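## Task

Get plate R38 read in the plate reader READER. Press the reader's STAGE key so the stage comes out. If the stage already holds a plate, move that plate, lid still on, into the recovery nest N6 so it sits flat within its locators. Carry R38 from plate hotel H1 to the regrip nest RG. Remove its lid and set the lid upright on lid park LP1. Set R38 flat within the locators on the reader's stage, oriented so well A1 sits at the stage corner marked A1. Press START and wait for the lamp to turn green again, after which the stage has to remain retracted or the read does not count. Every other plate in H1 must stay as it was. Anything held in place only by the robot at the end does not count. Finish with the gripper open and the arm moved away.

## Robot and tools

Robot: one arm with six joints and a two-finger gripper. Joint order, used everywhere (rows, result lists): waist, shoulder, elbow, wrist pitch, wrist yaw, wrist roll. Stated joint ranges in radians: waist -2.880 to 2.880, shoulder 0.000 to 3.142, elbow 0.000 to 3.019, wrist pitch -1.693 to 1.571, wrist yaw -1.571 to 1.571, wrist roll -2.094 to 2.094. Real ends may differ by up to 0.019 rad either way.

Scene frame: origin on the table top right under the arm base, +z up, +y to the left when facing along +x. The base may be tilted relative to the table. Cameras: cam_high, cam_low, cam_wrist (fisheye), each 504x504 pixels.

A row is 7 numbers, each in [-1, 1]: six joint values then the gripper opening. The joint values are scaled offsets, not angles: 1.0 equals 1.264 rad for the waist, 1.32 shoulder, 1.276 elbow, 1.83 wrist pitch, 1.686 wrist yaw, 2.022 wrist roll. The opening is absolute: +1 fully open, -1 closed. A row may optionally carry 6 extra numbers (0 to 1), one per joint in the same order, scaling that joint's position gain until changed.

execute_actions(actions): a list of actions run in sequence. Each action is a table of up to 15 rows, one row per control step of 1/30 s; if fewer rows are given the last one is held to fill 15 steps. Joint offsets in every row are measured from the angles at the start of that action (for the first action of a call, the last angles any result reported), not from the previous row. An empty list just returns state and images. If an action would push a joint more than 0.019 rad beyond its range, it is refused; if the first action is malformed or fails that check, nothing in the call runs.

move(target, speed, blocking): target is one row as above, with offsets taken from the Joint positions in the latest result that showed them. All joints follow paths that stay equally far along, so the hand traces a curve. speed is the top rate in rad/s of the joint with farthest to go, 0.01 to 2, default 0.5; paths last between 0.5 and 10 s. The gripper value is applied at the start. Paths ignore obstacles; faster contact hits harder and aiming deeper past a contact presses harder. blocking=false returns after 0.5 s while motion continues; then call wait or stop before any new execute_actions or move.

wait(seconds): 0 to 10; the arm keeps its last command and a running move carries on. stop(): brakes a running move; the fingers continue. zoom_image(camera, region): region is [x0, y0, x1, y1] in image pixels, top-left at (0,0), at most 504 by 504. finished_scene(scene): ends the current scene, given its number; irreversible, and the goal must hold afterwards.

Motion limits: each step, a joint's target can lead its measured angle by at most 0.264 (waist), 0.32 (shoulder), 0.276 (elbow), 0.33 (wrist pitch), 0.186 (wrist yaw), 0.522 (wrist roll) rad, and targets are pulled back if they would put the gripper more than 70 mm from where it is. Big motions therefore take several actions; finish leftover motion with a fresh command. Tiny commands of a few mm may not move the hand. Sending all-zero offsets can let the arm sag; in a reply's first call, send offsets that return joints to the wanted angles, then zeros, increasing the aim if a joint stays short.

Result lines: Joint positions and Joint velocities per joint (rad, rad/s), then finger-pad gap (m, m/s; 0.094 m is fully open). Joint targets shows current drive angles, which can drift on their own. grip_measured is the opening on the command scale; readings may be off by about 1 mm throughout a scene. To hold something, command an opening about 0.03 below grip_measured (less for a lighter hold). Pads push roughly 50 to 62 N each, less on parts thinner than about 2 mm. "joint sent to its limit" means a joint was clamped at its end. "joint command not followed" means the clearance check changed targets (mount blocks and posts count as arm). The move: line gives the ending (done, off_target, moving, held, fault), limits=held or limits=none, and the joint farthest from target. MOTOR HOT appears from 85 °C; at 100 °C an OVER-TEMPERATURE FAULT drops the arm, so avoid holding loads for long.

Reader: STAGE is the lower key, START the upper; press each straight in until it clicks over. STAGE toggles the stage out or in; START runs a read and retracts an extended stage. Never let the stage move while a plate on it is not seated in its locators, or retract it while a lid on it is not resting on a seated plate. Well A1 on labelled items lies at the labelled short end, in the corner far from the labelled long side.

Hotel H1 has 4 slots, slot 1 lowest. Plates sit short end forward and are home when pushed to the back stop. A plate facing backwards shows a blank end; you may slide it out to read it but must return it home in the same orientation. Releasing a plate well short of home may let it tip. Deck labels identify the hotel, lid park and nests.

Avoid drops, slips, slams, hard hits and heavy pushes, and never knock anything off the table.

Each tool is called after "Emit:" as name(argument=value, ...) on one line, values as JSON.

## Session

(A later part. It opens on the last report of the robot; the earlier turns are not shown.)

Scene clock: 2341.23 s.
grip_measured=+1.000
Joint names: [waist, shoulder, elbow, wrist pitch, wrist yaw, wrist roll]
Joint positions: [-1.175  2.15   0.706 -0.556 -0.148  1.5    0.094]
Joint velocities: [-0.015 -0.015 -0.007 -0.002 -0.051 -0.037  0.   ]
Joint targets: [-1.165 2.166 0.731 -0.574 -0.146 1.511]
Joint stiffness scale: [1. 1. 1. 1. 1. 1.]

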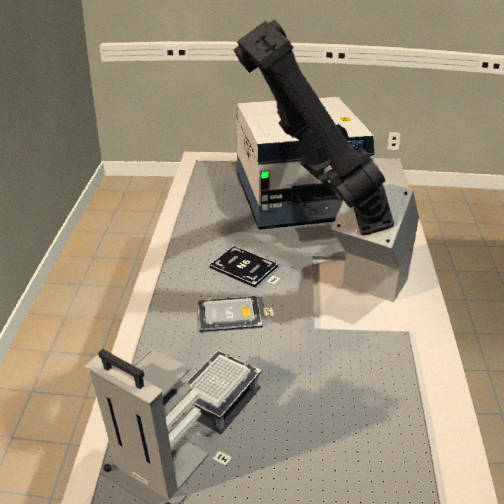

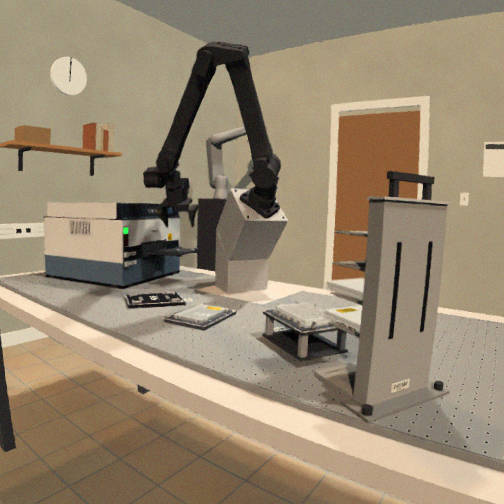

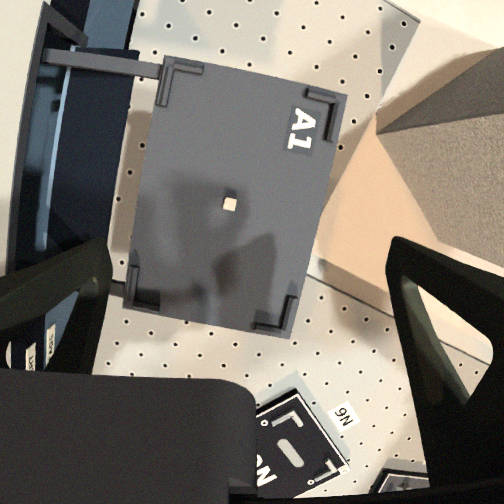

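Emit:
zoom_image(camera="cam_wrist", region=[150, 45, 214, 109])

Emit:
zoom_image(camera="cam_wrist", region=[292, 80, 356, 144])

Emit:
zoom_image(camera="cam_wrist", region=[112, 256, 176, 320])

Emit:
zoom_image(camera="cam_wrist", region=[244, 284, 308, 348])

Region (150, 45, 214, 109) of cam_wrist's 504x504 image, scaled by 7.875, with more detail than that image has.

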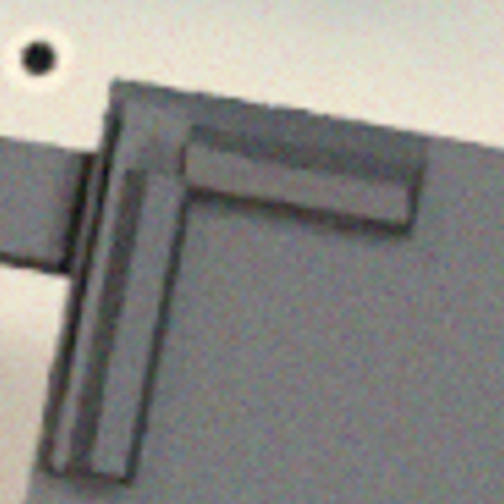

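Region (292, 80, 356, 144) of cam_wrist's 504x504 image, scaled by 7.875, with more detail than that image has.

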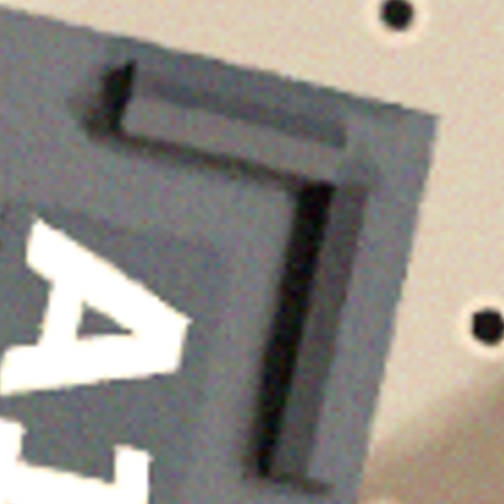

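Region (112, 256, 176, 320) of cam_wrist's 504x504 image, scaled by 7.875, with more detail than that image has.

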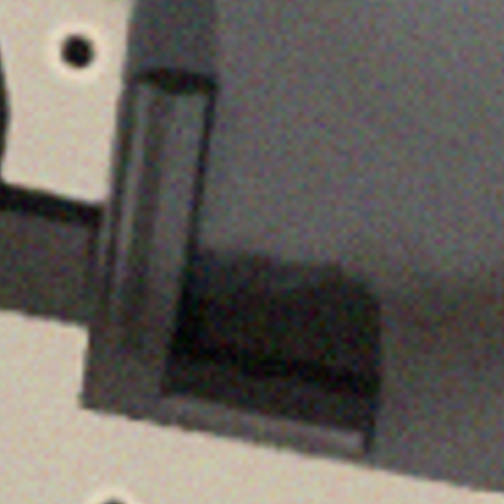

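Region (244, 284, 308, 348) of cam_wrist's 504x504 image, scaled by 7.875, with more detail than that image has.

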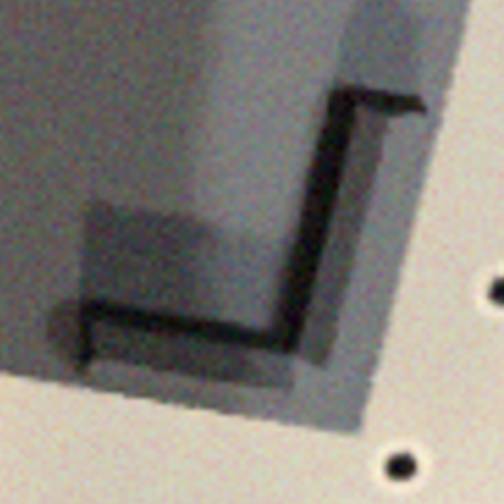

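Emit:
execute_actions(actions=[[[0.0085,0.0042,0.0190,-0.0045,0.0002,0.0028,1],[0.0095,-0.0040,0.0190,0.0008,-0.0008,-0.0001,1],[0.0110,-0.0124,0.0191,0.0062,-0.0017,-0.0034,1],[0.0133,-0.0211,0.0193,0.0115,-0.0028,-0.0071,1],[0.0162,-0.0224,0.0196,0.0116,-0.0029,-0.0088,1],[0.0204,-0.0244,0.0201,0.0116,-0.0030,-0.0114,1],[0.0260,-0.0270,0.0207,0.0117,-0.0032,-0.0148,1],[0.0334,-0.0304,0.0215,0.0118,-0.0035,-0.0193,1],[0.0426,-0.0347,0.0225,0.0119,-0.0038,-0.0250,1],[0.0536,-0.0398,0.0237,0.0120,-0.0041,-0.0317,1],[0.0666,-0.0459,0.0252,0.0122,-0.0045,-0.0397,1],[0.0815,-0.0528,0.0268,0.0123,-0.0050,-0.0488,1],[0.0983,-0.0606,0.0287,0.0125,-0.0056,-0.0591,1],[0.1170,-0.0692,0.0307,0.0127,-0.0062,-0.0705,1],[0.1373,-0.0787,0.0329,0.0130,-0.0068,-0.0829,1]],[[0.0956,-0.0593,0.0284,0.0125,-0.0055,-0.0574,1],[0.1187,-0.0700,0.0309,0.0128,-0.0062,-0.0716,1],[0.1429,-0.0813,0.0335,0.0131,-0.0070,-0.0864,1],[0.1680,-0.0930,0.0363,0.0133,-0.0079,-0.1018,1],[0.1936,-0.1049,0.0391,0.0136,-0.0087,-0.1175,1],[0.2196,-0.1169,0.0419,0.0139,-0.0095,-0.1333,1],[0.2455,-0.1290,0.0448,0.0143,-0.0104,-0.1492,1],[0.2715,-0.1410,0.0476,0.0146,-0.0112,-0.1652,1],[0.2975,-0.1531,0.0505,0.0149,-0.0121,-0.1811,1],[0.3235,-0.1652,0.0533,0.0152,-0.0129,-0.1970,1],[0.3495,-0.1772,0.0562,0.0155,-0.0138,-0.2129,1],[0.3754,-0.1893,0.0590,0.0158,-0.0146,-0.2288,1],[0.4014,-0.2014,0.0619,0.0161,-0.0155,-0.2447,1],[0.4274,-0.2135,0.0647,0.0164,-0.0163,-0.2606,1],[0.4534,-0.2255,0.0676,0.0167,-0.0172,-0.2765,1]],[[0.1272,-0.0740,0.0318,0.0129,-0.0065,-0.0768,1],[0.1532,-0.0861,0.0347,0.0132,-0.0074,-0.0927,1],[0.1792,-0.0981,0.0375,0.0135,-0.0082,-0.1086,1],[0.2051,-0.1102,0.0404,0.0138,-0.0091,-0.1245,1],[0.2311,-0.1223,0.0432,0.0141,-0.0099,-0.1404,1],[0.2571,-0.1343,0.0461,0.0144,-0.0108,-0.1563,1],[0.2831,-0.1464,0.0489,0.0147,-0.0116,-0.1722,1],[0.3091,-0.1585,0.0518,0.0150,-0.0125,-0.1881,1],[0.3350,-0.1706,0.0546,0.0153,-0.0133,-0.2041,1],[0.3610,-0.1826,0.0575,0.0156,-0.0142,-0.2200,1],[0.3870,-0.1947,0.0603,0.0159,-0.0150,-0.2359,1],[0.4130,-0.2068,0.0632,0.0162,-0.0159,-0.2518,1],[0.4390,-0.2188,0.0660,0.0165,-0.0167,-0.2677,1],[0.4649,-0.2309,0.0689,0.0168,-0.0176,-0.2836,1],[0.4909,-0.2430,0.0717,0.0171,-0.0184,-0.2995,1]],[[0.1272,-0.0740,0.0318,0.0129,-0.0065,-0.0768,1],[0.1532,-0.0861,0.0347,0.0132,-0.0074,-0.0927,1],[0.1792,-0.0981,0.0375,0.0135,-0.0082,-0.1086,1],[0.2051,-0.1102,0.0404,0.0138,-0.0091,-0.1245,1],[0.2311,-0.1223,0.0432,0.0141,-0.0099,-0.1404,1],[0.2571,-0.1343,0.0461,0.0144,-0.0108,-0.1563,1],[0.2831,-0.1464,0.0489,0.0147,-0.0116,-0.1722,1],[0.3091,-0.1585,0.0518,0.0150,-0.0125,-0.1881,1],[0.3350,-0.1706,0.0546,0.0153,-0.0133,-0.2041,1],[0.3610,-0.1826,0.0575,0.0156,-0.0142,-0.2199,1],[0.3866,-0.1945,0.0603,0.0159,-0.0150,-0.2356,1],[0.4117,-0.2062,0.0630,0.0162,-0.0158,-0.2510,1],[0.4359,-0.2174,0.0657,0.0165,-0.0166,-0.2658,1],[0.4590,-0.2282,0.0682,0.0168,-0.0174,-0.2800,1],[0.4809,-0.2383,0.0706,0.0170,-0.0181,-0.2933,1]],[[0.1122,-0.0671,0.0302,0.0127,-0.0060,-0.0676,1],[0.1309,-0.0757,0.0322,0.0129,-0.0066,-0.0790,1],[0.1477,-0.0835,0.0341,0.0131,-0.0072,-0.0893,1],[0.1626,-0.0905,0.0357,0.0133,-0.0077,-0.0985,1],[0.1756,-0.0965,0.0371,0.0134,-0.0081,-0.1064,1],[0.1866,-0.1016,0.0383,0.0136,-0.0085,-0.1132,1],[0.1958,-0.1059,0.0393,0.0137,-0.0088,-0.1188,1],[0.2032,-0.1093,0.0402,0.0138,-0.0090,-0.1233,1],[0.2089,-0.1119,0.0408,0.0138,-0.0092,-0.1268,1],[0.2130,-0.1139,0.0412,0.0139,-0.0093,-0.1293,1],[0.2159,-0.1152,0.0415,0.0139,-0.0094,-0.1311,1],[0.2176,-0.1160,0.0417,0.0139,-0.0095,-0.1321,1],[0.2185,-0.1164,0.0418,0.0139,-0.0095,-0.1327,1],[0.2189,-0.1166,0.0419,0.0139,-0.0095,-0.1329,1],[0.2189,-0.1166,0.0419,0.0139,-0.0095,-0.1329,1]]])

Scene clock: 2463.73 s.
grip_measured=+1.000
Joint names: [waist, shoulder, elbow, wrist pitch, wrist yaw, wrist roll]
Joint positions: [ 0.827  1.172  0.952 -0.506 -0.242 -0.147  0.094]
Joint velocities: [ 0.024 -0.005 -0.007  0.002  0.022 -0.11   0.   ]
Joint targets: [0.828 1.157 0.977 -0.488 -0.243 -0.177]
Joint stiffness scale: [1. 1. 1. 1. 1. 1.]

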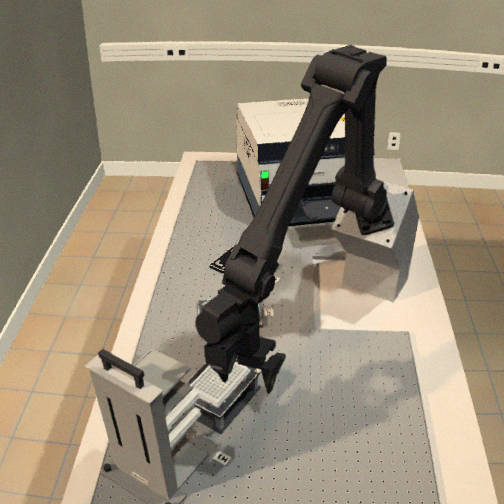

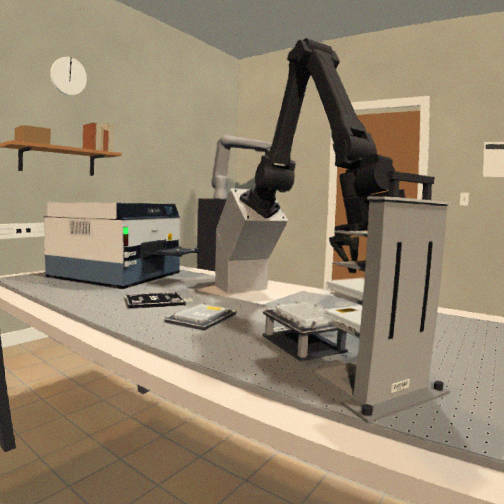

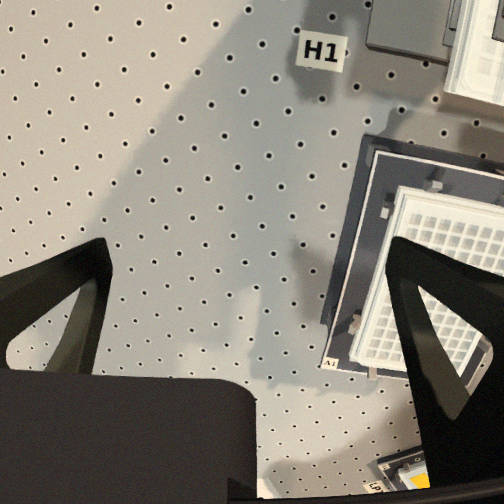

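Emit:
execute_actions(actions=[])

Scene clock: 2476.40 s.
grip_measured=+1.000
Joint names: [waist, shoulder, elbow, wrist pitch, wrist yaw, wrist roll]
Joint positions: [ 0.827  1.172  0.952 -0.506 -0.242 -0.167  0.094]
Joint velocities: [-0.005  0.015 -0.012  0.007 -0.022  0.037  0.   ]
Joint targets: [0.828 1.157 0.977 -0.488 -0.243 -0.177]
Joint stiffness scale: [1. 1. 1. 1. 1. 1.]

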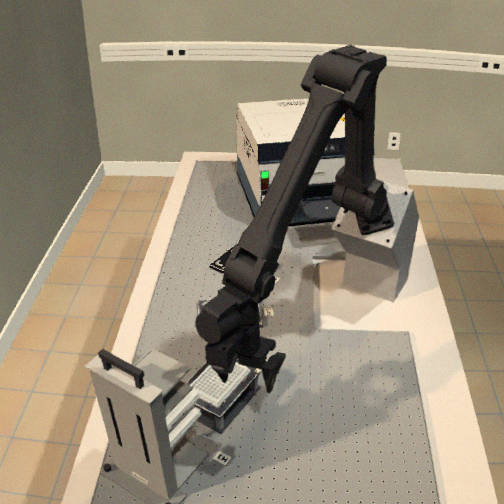

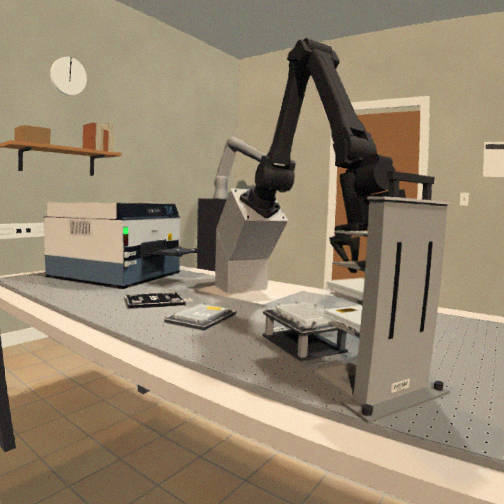

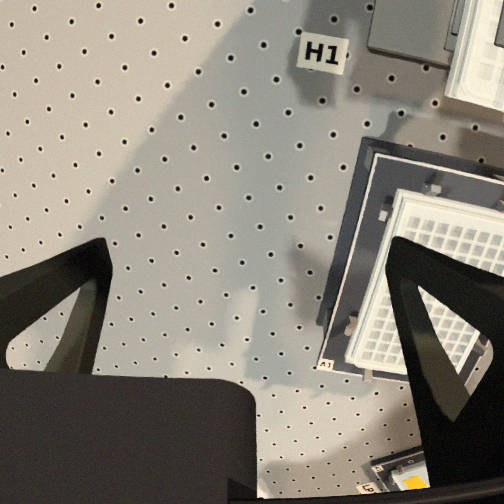

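Emit:
execute_actions(actions=[[[-0.0011,-0.0094,0.0191,0.0101,-0.0003,-0.0052,1],[-0.0067,-0.0036,0.0177,0.0110,0.0004,-0.0060,1],[-0.0158,0.0059,0.0155,0.0125,0.0017,-0.0073,1],[-0.0280,0.0186,0.0125,0.0145,0.0033,-0.0090,1],[-0.0427,0.0340,0.0088,0.0169,0.0053,-0.0111,1],[-0.0594,0.0513,0.0047,0.0196,0.0076,-0.0135,1],[-0.0771,0.0698,0.0003,0.0225,0.0100,-0.0160,1],[-0.0954,0.0888,-0.0042,0.0254,0.0125,-0.0186,1],[-0.1131,0.1073,-0.0086,0.0283,0.0149,-0.0211,1],[-0.1298,0.1247,-0.0127,0.0310,0.0172,-0.0235,1],[-0.1445,0.1400,-0.0164,0.0334,0.0192,-0.0256,1],[-0.1567,0.1527,-0.0194,0.0354,0.0208,-0.0273,1],[-0.1658,0.1622,-0.0216,0.0369,0.0221,-0.0286,1],[-0.1714,0.1680,-0.0230,0.0378,0.0228,-0.0294,1],[-0.1733,0.1700,-0.0235,0.0381,0.0231,-0.0297,1]]])

Scene clock: 2497.37 s.
grip_measured=+1.000
Joint names: [waist, shoulder, elbow, wrist pitch, wrist yaw, wrist roll]
Joint positions: [ 0.616  1.363  0.934 -0.456 -0.206 -0.204  0.094]
Joint velocities: [-0.444  0.63  -0.217 -0.007  0.125 -0.095  0.   ]
Joint targets: [0.608 1.396 0.922 -0.436 -0.203 -0.227]
Joint stiffness scale: [1. 1. 1. 1. 1. 1.]

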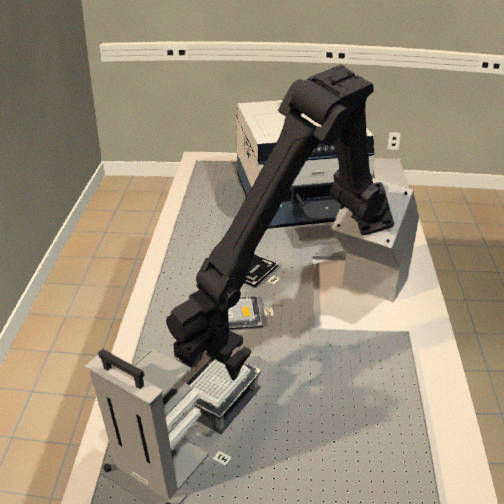

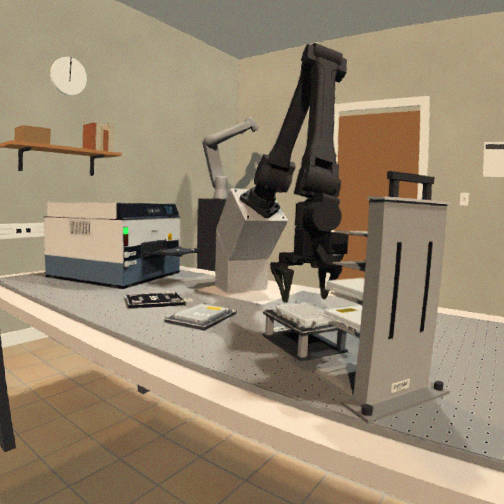

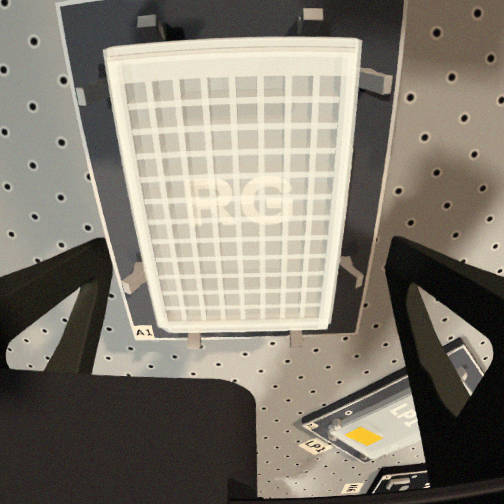

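Emit:
wait(seconds=0)

Scene clock: 2498.77 s.
grip_measured=+1.000
Joint names: [waist, shoulder, elbow, wrist pitch, wrist yaw, wrist roll]
Joint positions: [ 0.597  1.405  0.91  -0.453 -0.204 -0.216  0.094]
Joint velocities: [-0.005 -0.005 -0.012  0.002 -0.051 -0.022  0.   ]
Joint targets: [0.608 1.397 0.923 -0.436 -0.203 -0.227]
Joint stiffness scale: [1. 1. 1. 1. 1. 1.]

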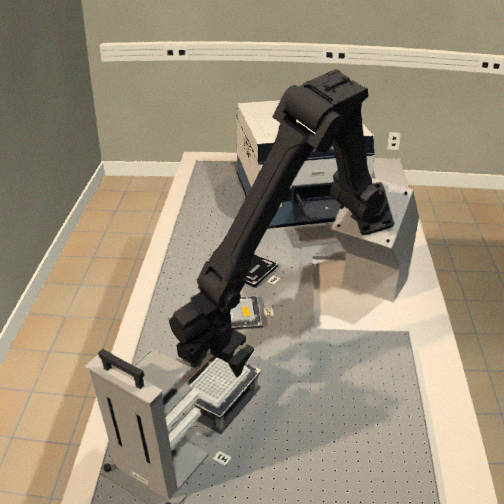

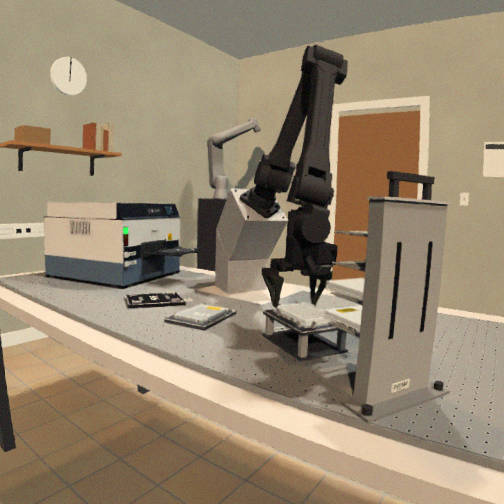

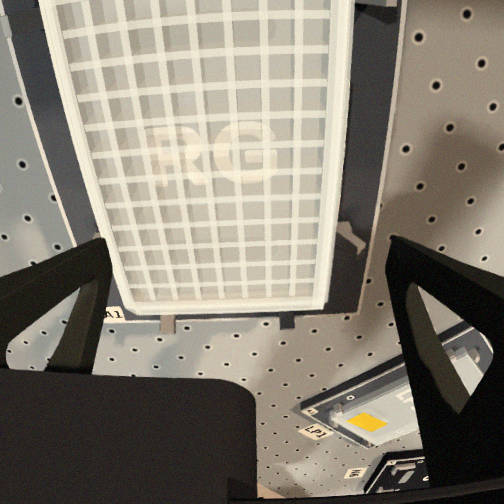

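Emit:
execute_actions(actions=[[[0.0091,-0.0058,0.0105,0.0095,0.0005,-0.0054,1],[0.0102,-0.0048,0.0115,0.0103,0.0003,-0.0052,1],[0.0120,-0.0032,0.0130,0.0114,-0.0001,-0.0050,1],[0.0143,-0.0012,0.0149,0.0129,-0.0007,-0.0047,1],[0.0169,0.0012,0.0172,0.0146,-0.0013,-0.0043,1],[0.0198,0.0038,0.0196,0.0164,-0.0019,-0.0040,1],[0.0227,0.0063,0.0220,0.0182,-0.0025,-0.0036,1],[0.0254,0.0087,0.0243,0.0200,-0.0032,-0.0032,1],[0.0276,0.0107,0.0262,0.0214,-0.0037,-0.0029,1],[0.0294,0.0123,0.0277,0.0225,-0.0041,-0.0027,1],[0.0305,0.0133,0.0287,0.0233,-0.0043,-0.0025,1],[0.0309,0.0136,0.0290,0.0235,-0.0044,-0.0025,1]]])

Emit:
wait(seconds=0.2)

Scene clock: 2516.60 s.
grip_measured=+1.000
Joint names: [waist, shoulder, elbow, wrist pitch, wrist yaw, wrist roll]
Joint positions: [ 0.627  1.405  0.926 -0.43  -0.207 -0.216  0.094]
Joint velocities: [ 0.005 -0.005  0.037  0.022  0.007  0.051  0.   ]
Joint targets: [0.636 1.423 0.947 -0.410 -0.211 -0.221]
Joint stiffness scale: [1. 1. 1. 1. 1. 1.]

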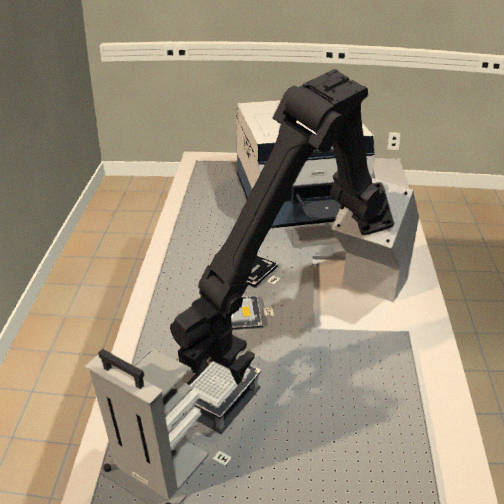

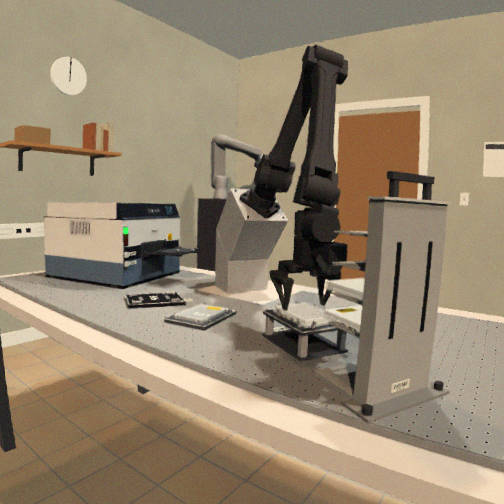

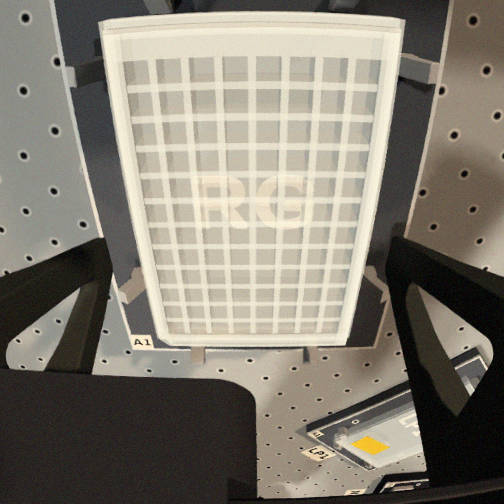

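Scene clock: 2516.80 s.
grip_measured=+1.000
Joint names: [waist, shoulder, elbow, wrist pitch, wrist yaw, wrist roll]
Joint positions: [ 0.627  1.405  0.927 -0.429 -0.207 -0.216  0.094]
Joint velocities: [-0.015  0.005 -0.002 -0.002  0.022 -0.051  0.   ]
Joint targets: [0.636 1.423 0.947 -0.410 -0.211 -0.221]
Joint stiffness scale: [1. 1. 1. 1. 1. 1.]
wait: 0.20 s; at rest by 0.17 s

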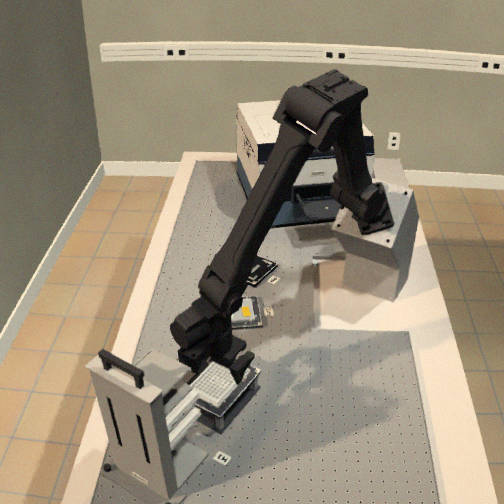

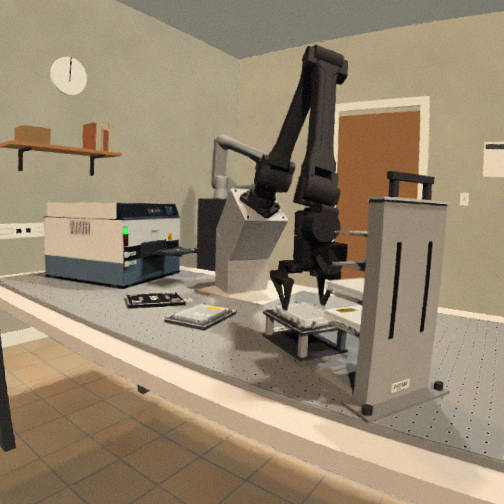

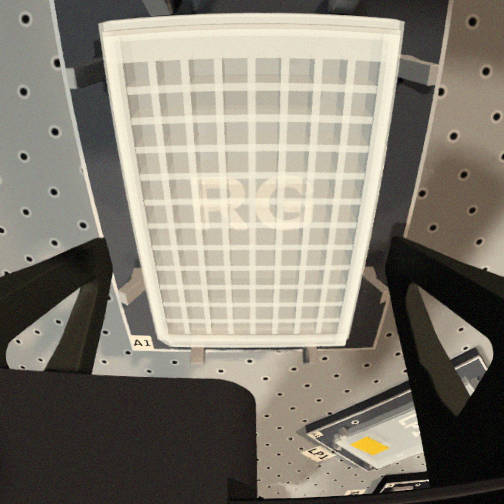

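Emit:
zoom_image(camera="cam_wrist", region=[110, 260, 400, 380])

Emit:
zoom_image(camera="cam_wrist", region=[60, 0, 450, 110])

Region (110, 260, 400, 380) of cam_wrist's 504x504 image, scaled by 1.738, with more detail than that image has; it fills the top 209 rows of this view, and the rest is white.

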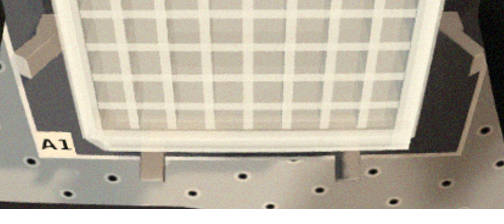

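Region (60, 0, 450, 110) of cam_wrist's 504x504 image, scaled by 1.292, with more detail than that image has; it fills the top 142 rows of this view, and the rest is white.

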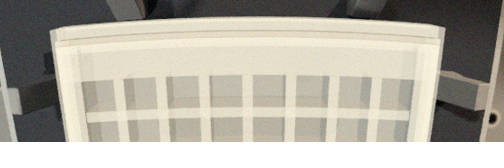

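Emit:
execute_actions(actions=[[[0.0075,0.0170,0.0130,0.0107,-0.0018,-0.0025,1],[0.0081,0.0194,0.0100,0.0110,-0.0012,-0.0025,1],[0.0083,0.0208,0.0078,0.0113,-0.0006,-0.0025,1],[0.0086,0.0229,0.0078,0.0124,0,-0.0025,1],[0.0090,0.0257,0.0078,0.0140,0,-0.0025,1],[0.0095,0.0290,0.0078,0.0162,0,-0.0025,1],[0.0100,0.0326,0.0078,0.0187,0,-0.0025,1],[0.0106,0.0364,0.0078,0.0216,0,-0.0025,1],[0.0112,0.0400,0.0078,0.0244,0,-0.0025,1],[0.0117,0.0433,0.0078,0.0273,0,-0.0025,1],[0.0122,0.0461,0.0078,0.0298,0,-0.0025,1],[0.0126,0.0482,0.0078,0.0320,0,-0.0025,1],[0.0128,0.0496,0.0078,0.0336,0,-0.0025,1],[0.0129,0.0500,0.0078,0.0347,0,-0.0025,1],[0.0129,0.0500,0.0078,0.0350,0,-0.0025,1]]])

Scene clock: 2536.70 s.
grip_measured=+1.000
Joint names: [waist, shoulder, elbow, wrist pitch, wrist yaw, wrist roll]
Joint positions: [ 0.631  1.443  0.927 -0.39  -0.207 -0.216  0.094]
Joint velocities: [ 0.024  0.103 -0.012  0.051 -0.037 -0.066  0.   ]
Joint targets: [0.644 1.471 0.937 -0.365 -0.207 -0.221]
Joint stiffness scale: [1. 1. 1. 1. 1. 1.]

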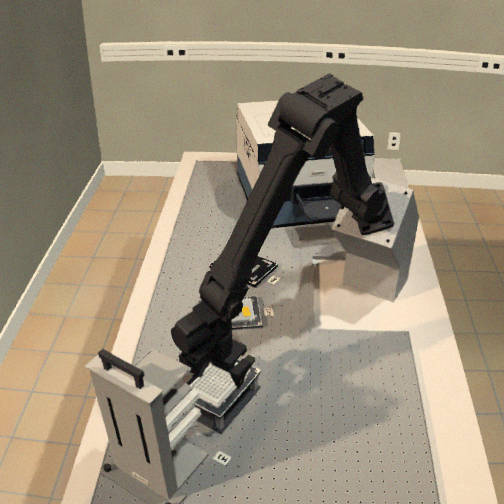

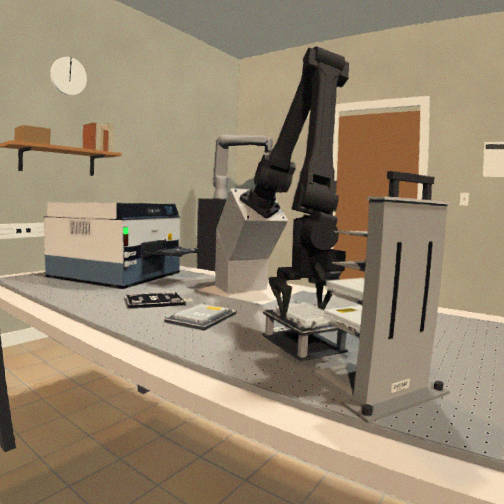

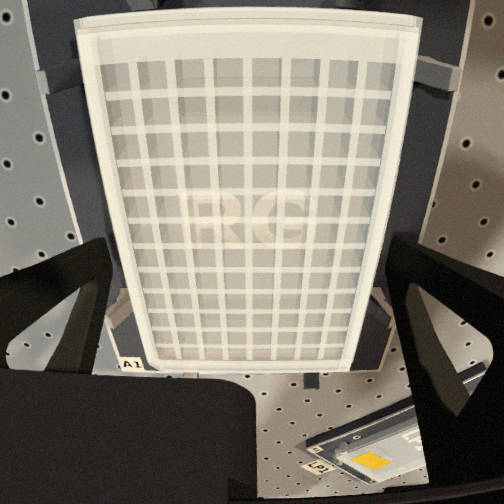

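Emit:
wait(seconds=0)

Scene clock: 2538.10 s.
grip_measured=+1.000
Joint names: [waist, shoulder, elbow, wrist pitch, wrist yaw, wrist roll]
Joint positions: [ 0.631  1.448  0.927 -0.385 -0.207 -0.216  0.094]
Joint velocities: [-0.015 -0.005  0.002 -0.007  0.051 -0.022  0.   ]
Joint targets: [0.644 1.471 0.937 -0.365 -0.207 -0.221]
Joint stiffness scale: [1. 1. 1. 1. 1. 1.]

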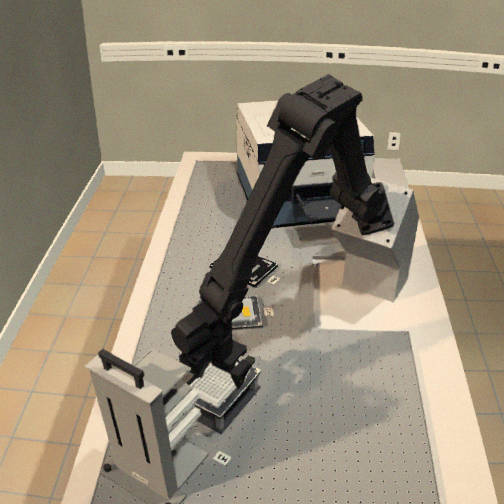

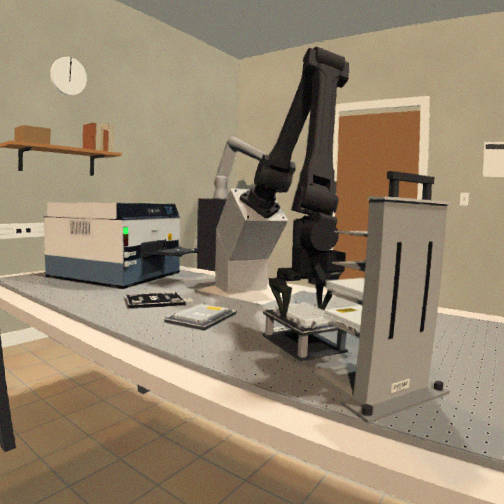

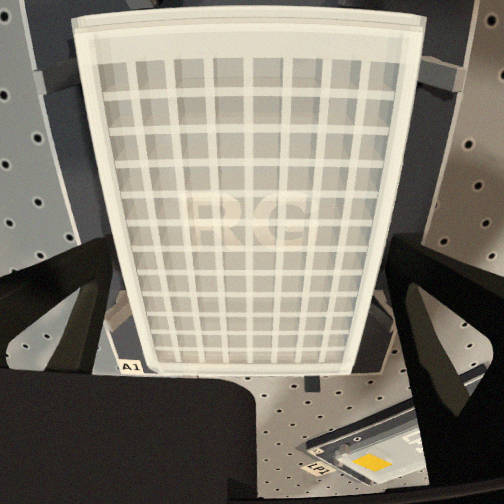

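Emit:
zoom_image(camera="cam_wrist", region=[56, 0, 120, 64])

Emit:
zoom_image(camera="cam_wrist", region=[380, 0, 444, 64])

Emit:
zoom_image(camera="cam_wrist", region=[310, 330, 374, 394])

Region (56, 0, 120, 64) of cam_wrist's 504x504 image, scaled by 7.875, with more detail than that image has.

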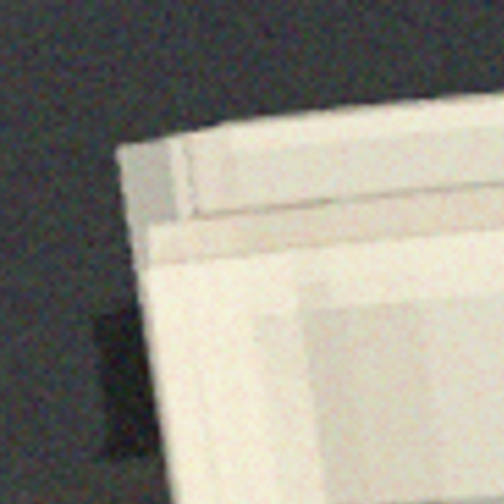

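Region (380, 0, 444, 64) of cam_wrist's 504x504 image, scaled by 7.875, with more detail than that image has.

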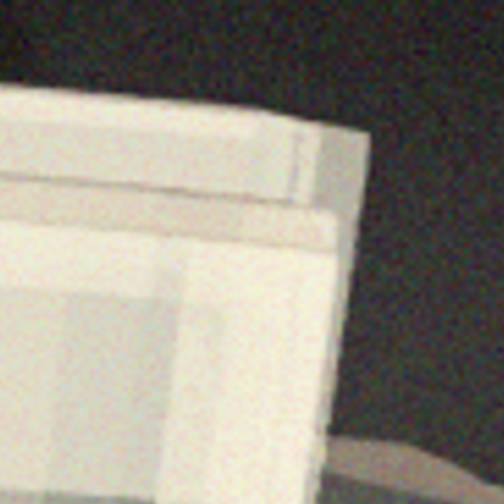

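Region (310, 330, 374, 394) of cam_wrist's 504x504 image, scaled by 7.875, with more detail than that image has.

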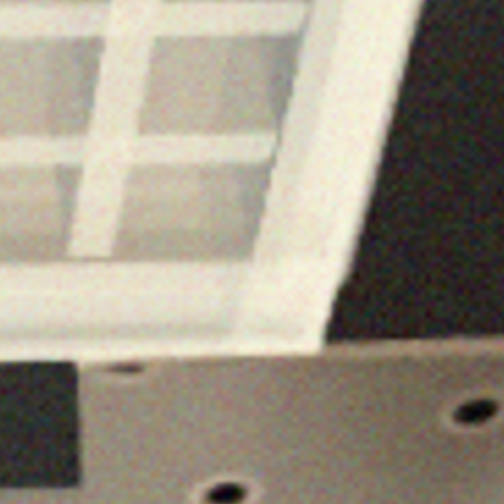

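Emit:
execute_actions(actions=[[[0.0082,0.0140,0.0070,0.0087,0,-0.0025,0.94],[0.0062,0.0105,0.0065,0.0065,0,-0.0025,0.89],[0.0041,0.0070,0.0060,0.0044,0,-0.0025,0.85],[0.0021,0.0035,0.0060,0.0022,0,-0.0025,0.825],[0,0,0.0060,0,0,-0.0025,0.81],[0,0,0.0060,0,0,-0.0025,0.80],[0,0,0.0060,0,0,-0.0025,0.79],[0,0,0.0060,0,0,-0.0025,0.78],[0,0,0.0060,0,0,-0.0025,0.772],[0,0,0.0060,0,0,-0.0025,0.765],[0,0,0.0060,0,0,-0.0025,0.765],[-0.0015,-0.0035,0.0050,-0.0020,-0.0004,-0.0028,0.765],[-0.0030,-0.0070,0.0040,-0.0040,-0.0008,-0.0031,0.765],[-0.0045,-0.0105,0.0030,-0.0060,-0.0012,-0.0034,0.765],[-0.0060,-0.0140,0.0020,-0.0080,-0.0015,-0.0037,0.765]]])

Scene clock: 2615.07 s.
grip_measured=+0.780
Joint names: [waist, shoulder, elbow, wrist pitch, wrist yaw, wrist roll]
Joint positions: [ 0.631  1.448  0.927 -0.385 -0.207 -0.216  0.084]
Joint velocities: [-0.005 -0.005 -0.007 -0.012 -0.007 -0.037 -0.   ]
Joint targets: [0.624 1.429 0.929 -0.400 -0.210 -0.224]
Joint stiffness scale: [1. 1. 1. 1. 1. 1.]

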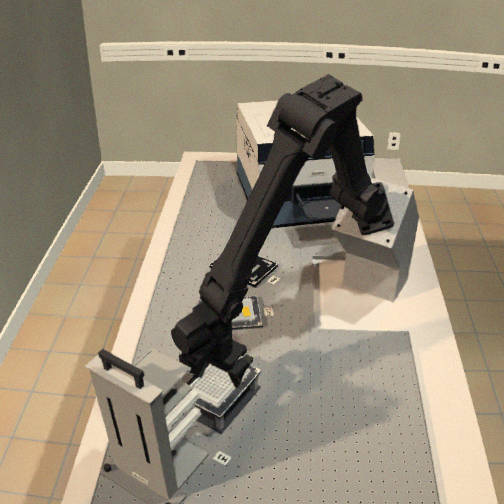

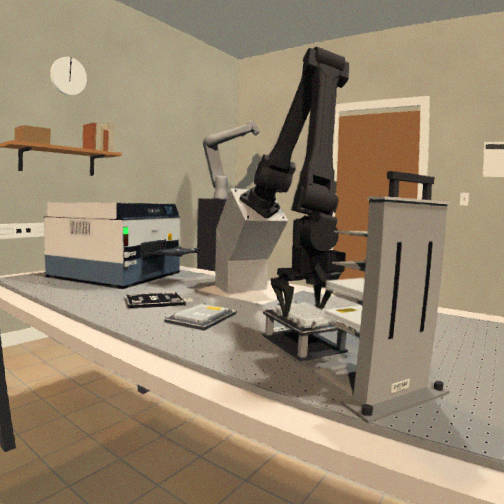

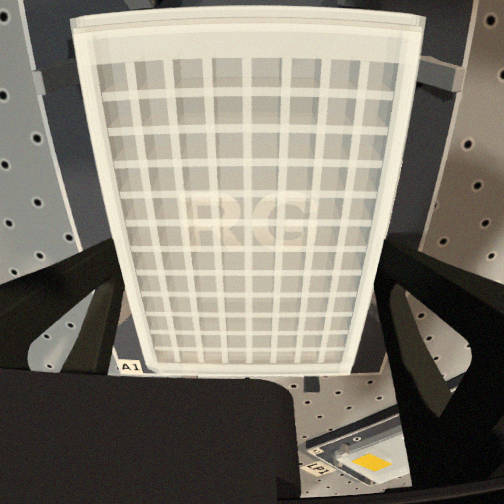

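Emit:
zoom_image(camera="cam_wrist", region=[80, 200, 180, 320])

Emit:
zoom_image(camera="cam_low", region=[255, 265, 355, 345])

Emit:
wait(seconds=0)

Region (80, 200, 180, 320) of cam_wrist's 504x504 image, scaled by 4.200, with more detail than that image has.

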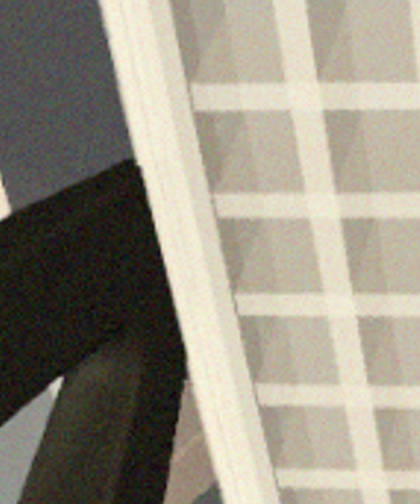

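Region (255, 265, 355, 345) of cam_low's 504x504 image, scaled by 5.040, with more detail than that image has; it fills the top 403 rows of this view, and the rest is white.

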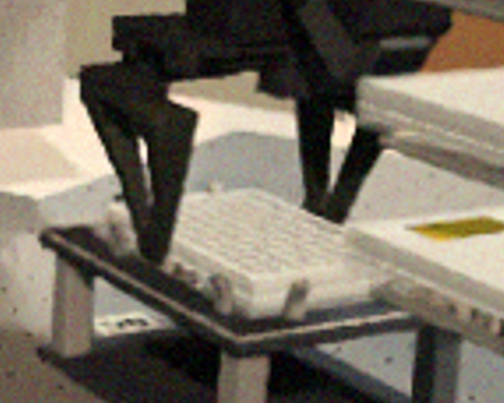

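Scene clock: 2619.70 s.
grip_measured=+0.780
Joint names: [waist, shoulder, elbow, wrist pitch, wrist yaw, wrist roll]
Joint positions: [ 0.631  1.448  0.927 -0.385 -0.207 -0.216  0.084]
Joint velocities: [-0.015  0.005 -0.012 -0.022 -0.007  0.022  0.001]
Joint targets: [0.624 1.429 0.929 -0.400 -0.210 -0.224]
Joint stiffness scale: [1. 1. 1. 1. 1. 1.]

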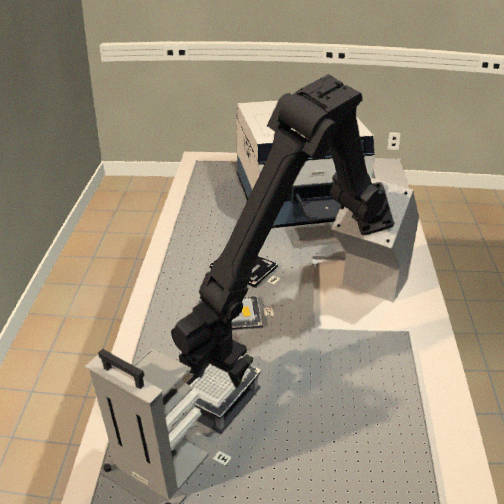

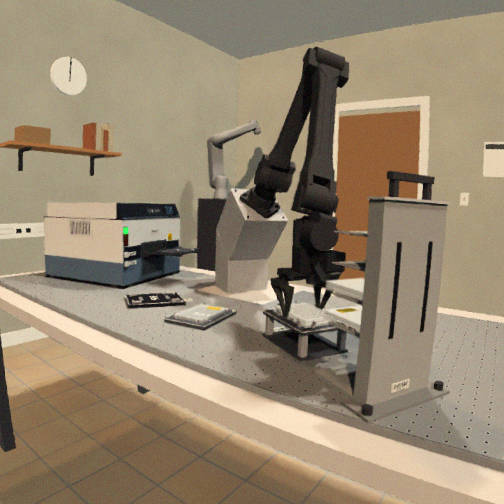

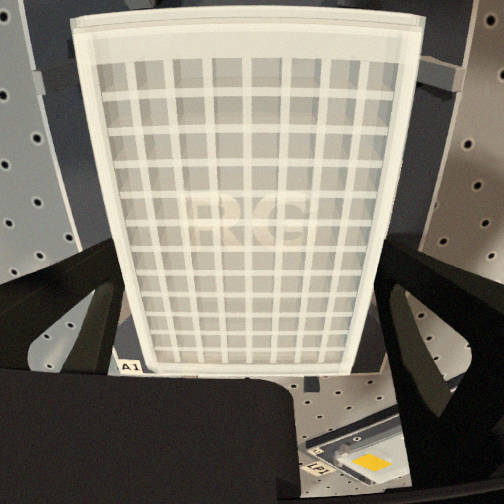

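Emit:
execute_actions(actions=[[[-0.0080,-0.0175,0.0,-0.0095,-0.0022,-0.0046,0.760],[-0.0101,-0.0207,-0.0021,-0.0110,-0.0028,-0.0053,0.755],[-0.0106,-0.0227,-0.0024,-0.0116,-0.0030,-0.0054,0.755],[-0.0112,-0.0259,-0.0028,-0.0130,-0.0033,-0.0057,0.755],[-0.0121,-0.0301,-0.0033,-0.0150,-0.0037,-0.0061,0.755],[-0.0131,-0.0351,-0.0040,-0.0178,-0.0041,-0.0066,0.755],[-0.0142,-0.0406,-0.0047,-0.0211,-0.0046,-0.0071,0.755],[-0.0154,-0.0463,-0.0055,-0.0247,-0.0052,-0.0076,0.755],[-0.0165,-0.0518,-0.0062,-0.0283,-0.0057,-0.0081,0.755],[-0.0175,-0.0568,-0.0069,-0.0319,-0.0061,-0.0086,0.755],[-0.0184,-0.0610,-0.0074,-0.0352,-0.0065,-0.0090,0.755],[-0.0190,-0.0642,-0.0078,-0.0380,-0.0068,-0.0093,0.755],[-0.0195,-0.0662,-0.0081,-0.0400,-0.0070,-0.0094,0.755],[-0.0196,-0.0669,-0.0082,-0.0414,-0.0071,-0.0095,0.755],[-0.0196,-0.0669,-0.0082,-0.0418,-0.0071,-0.0095,0.755]]])

Scene clock: 2635.60 s.
grip_measured=+0.773
Joint names: [waist, shoulder, elbow, wrist pitch, wrist yaw, wrist roll]
Joint positions: [ 0.619  1.388  0.919 -0.439 -0.214 -0.224  0.083]
Joint velocities: [-0.024 -0.151 -0.002 -0.066 -0.022 -0.007 -0.001]
Joint targets: [0.606 1.359 0.916 -0.462 -0.219 -0.235]
Joint stiffness scale: [1. 1. 1. 1. 1. 1.]

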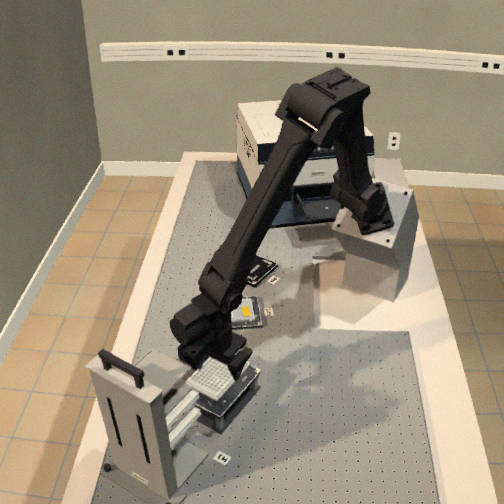

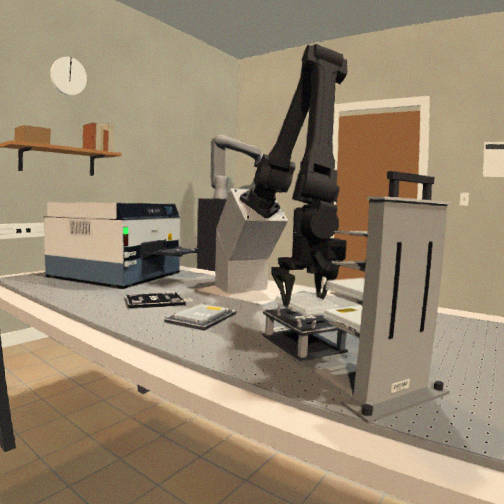

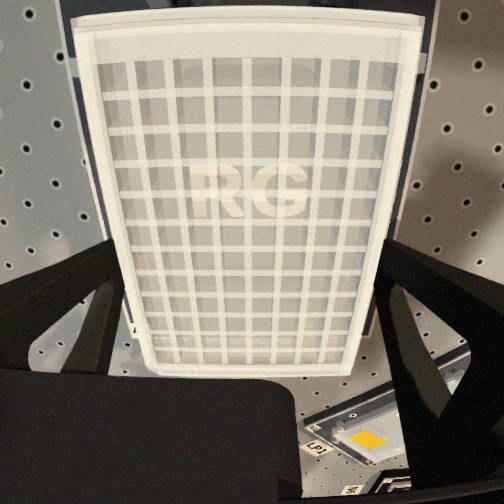

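Emit:
wait(seconds=0)

Scene clock: 2637.83 s.
grip_measured=+0.773
Joint names: [waist, shoulder, elbow, wrist pitch, wrist yaw, wrist roll]
Joint positions: [ 0.618  1.38   0.919 -0.443 -0.214 -0.225  0.083]
Joint velocities: [ 0.005 -0.015  0.012  0.012 -0.051 -0.007 -0.001]
Joint targets: [0.607 1.359 0.916 -0.462 -0.219 -0.236]
Joint stiffness scale: [1. 1. 1. 1. 1. 1.]

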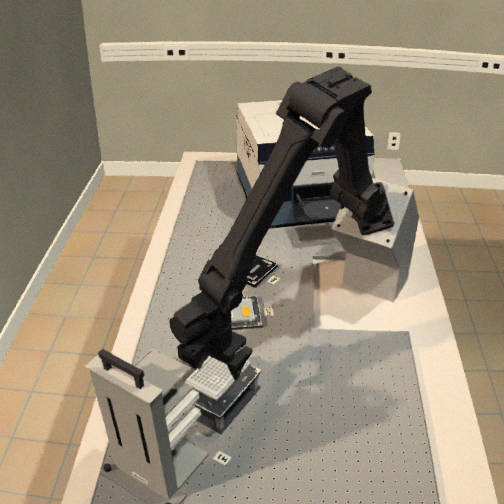

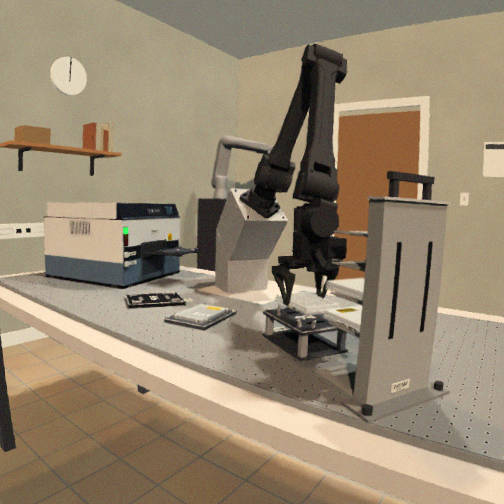

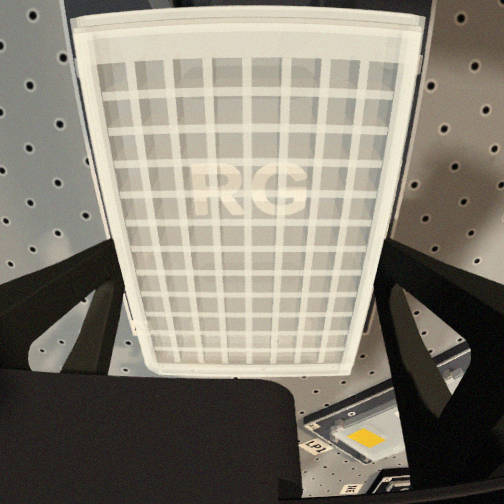

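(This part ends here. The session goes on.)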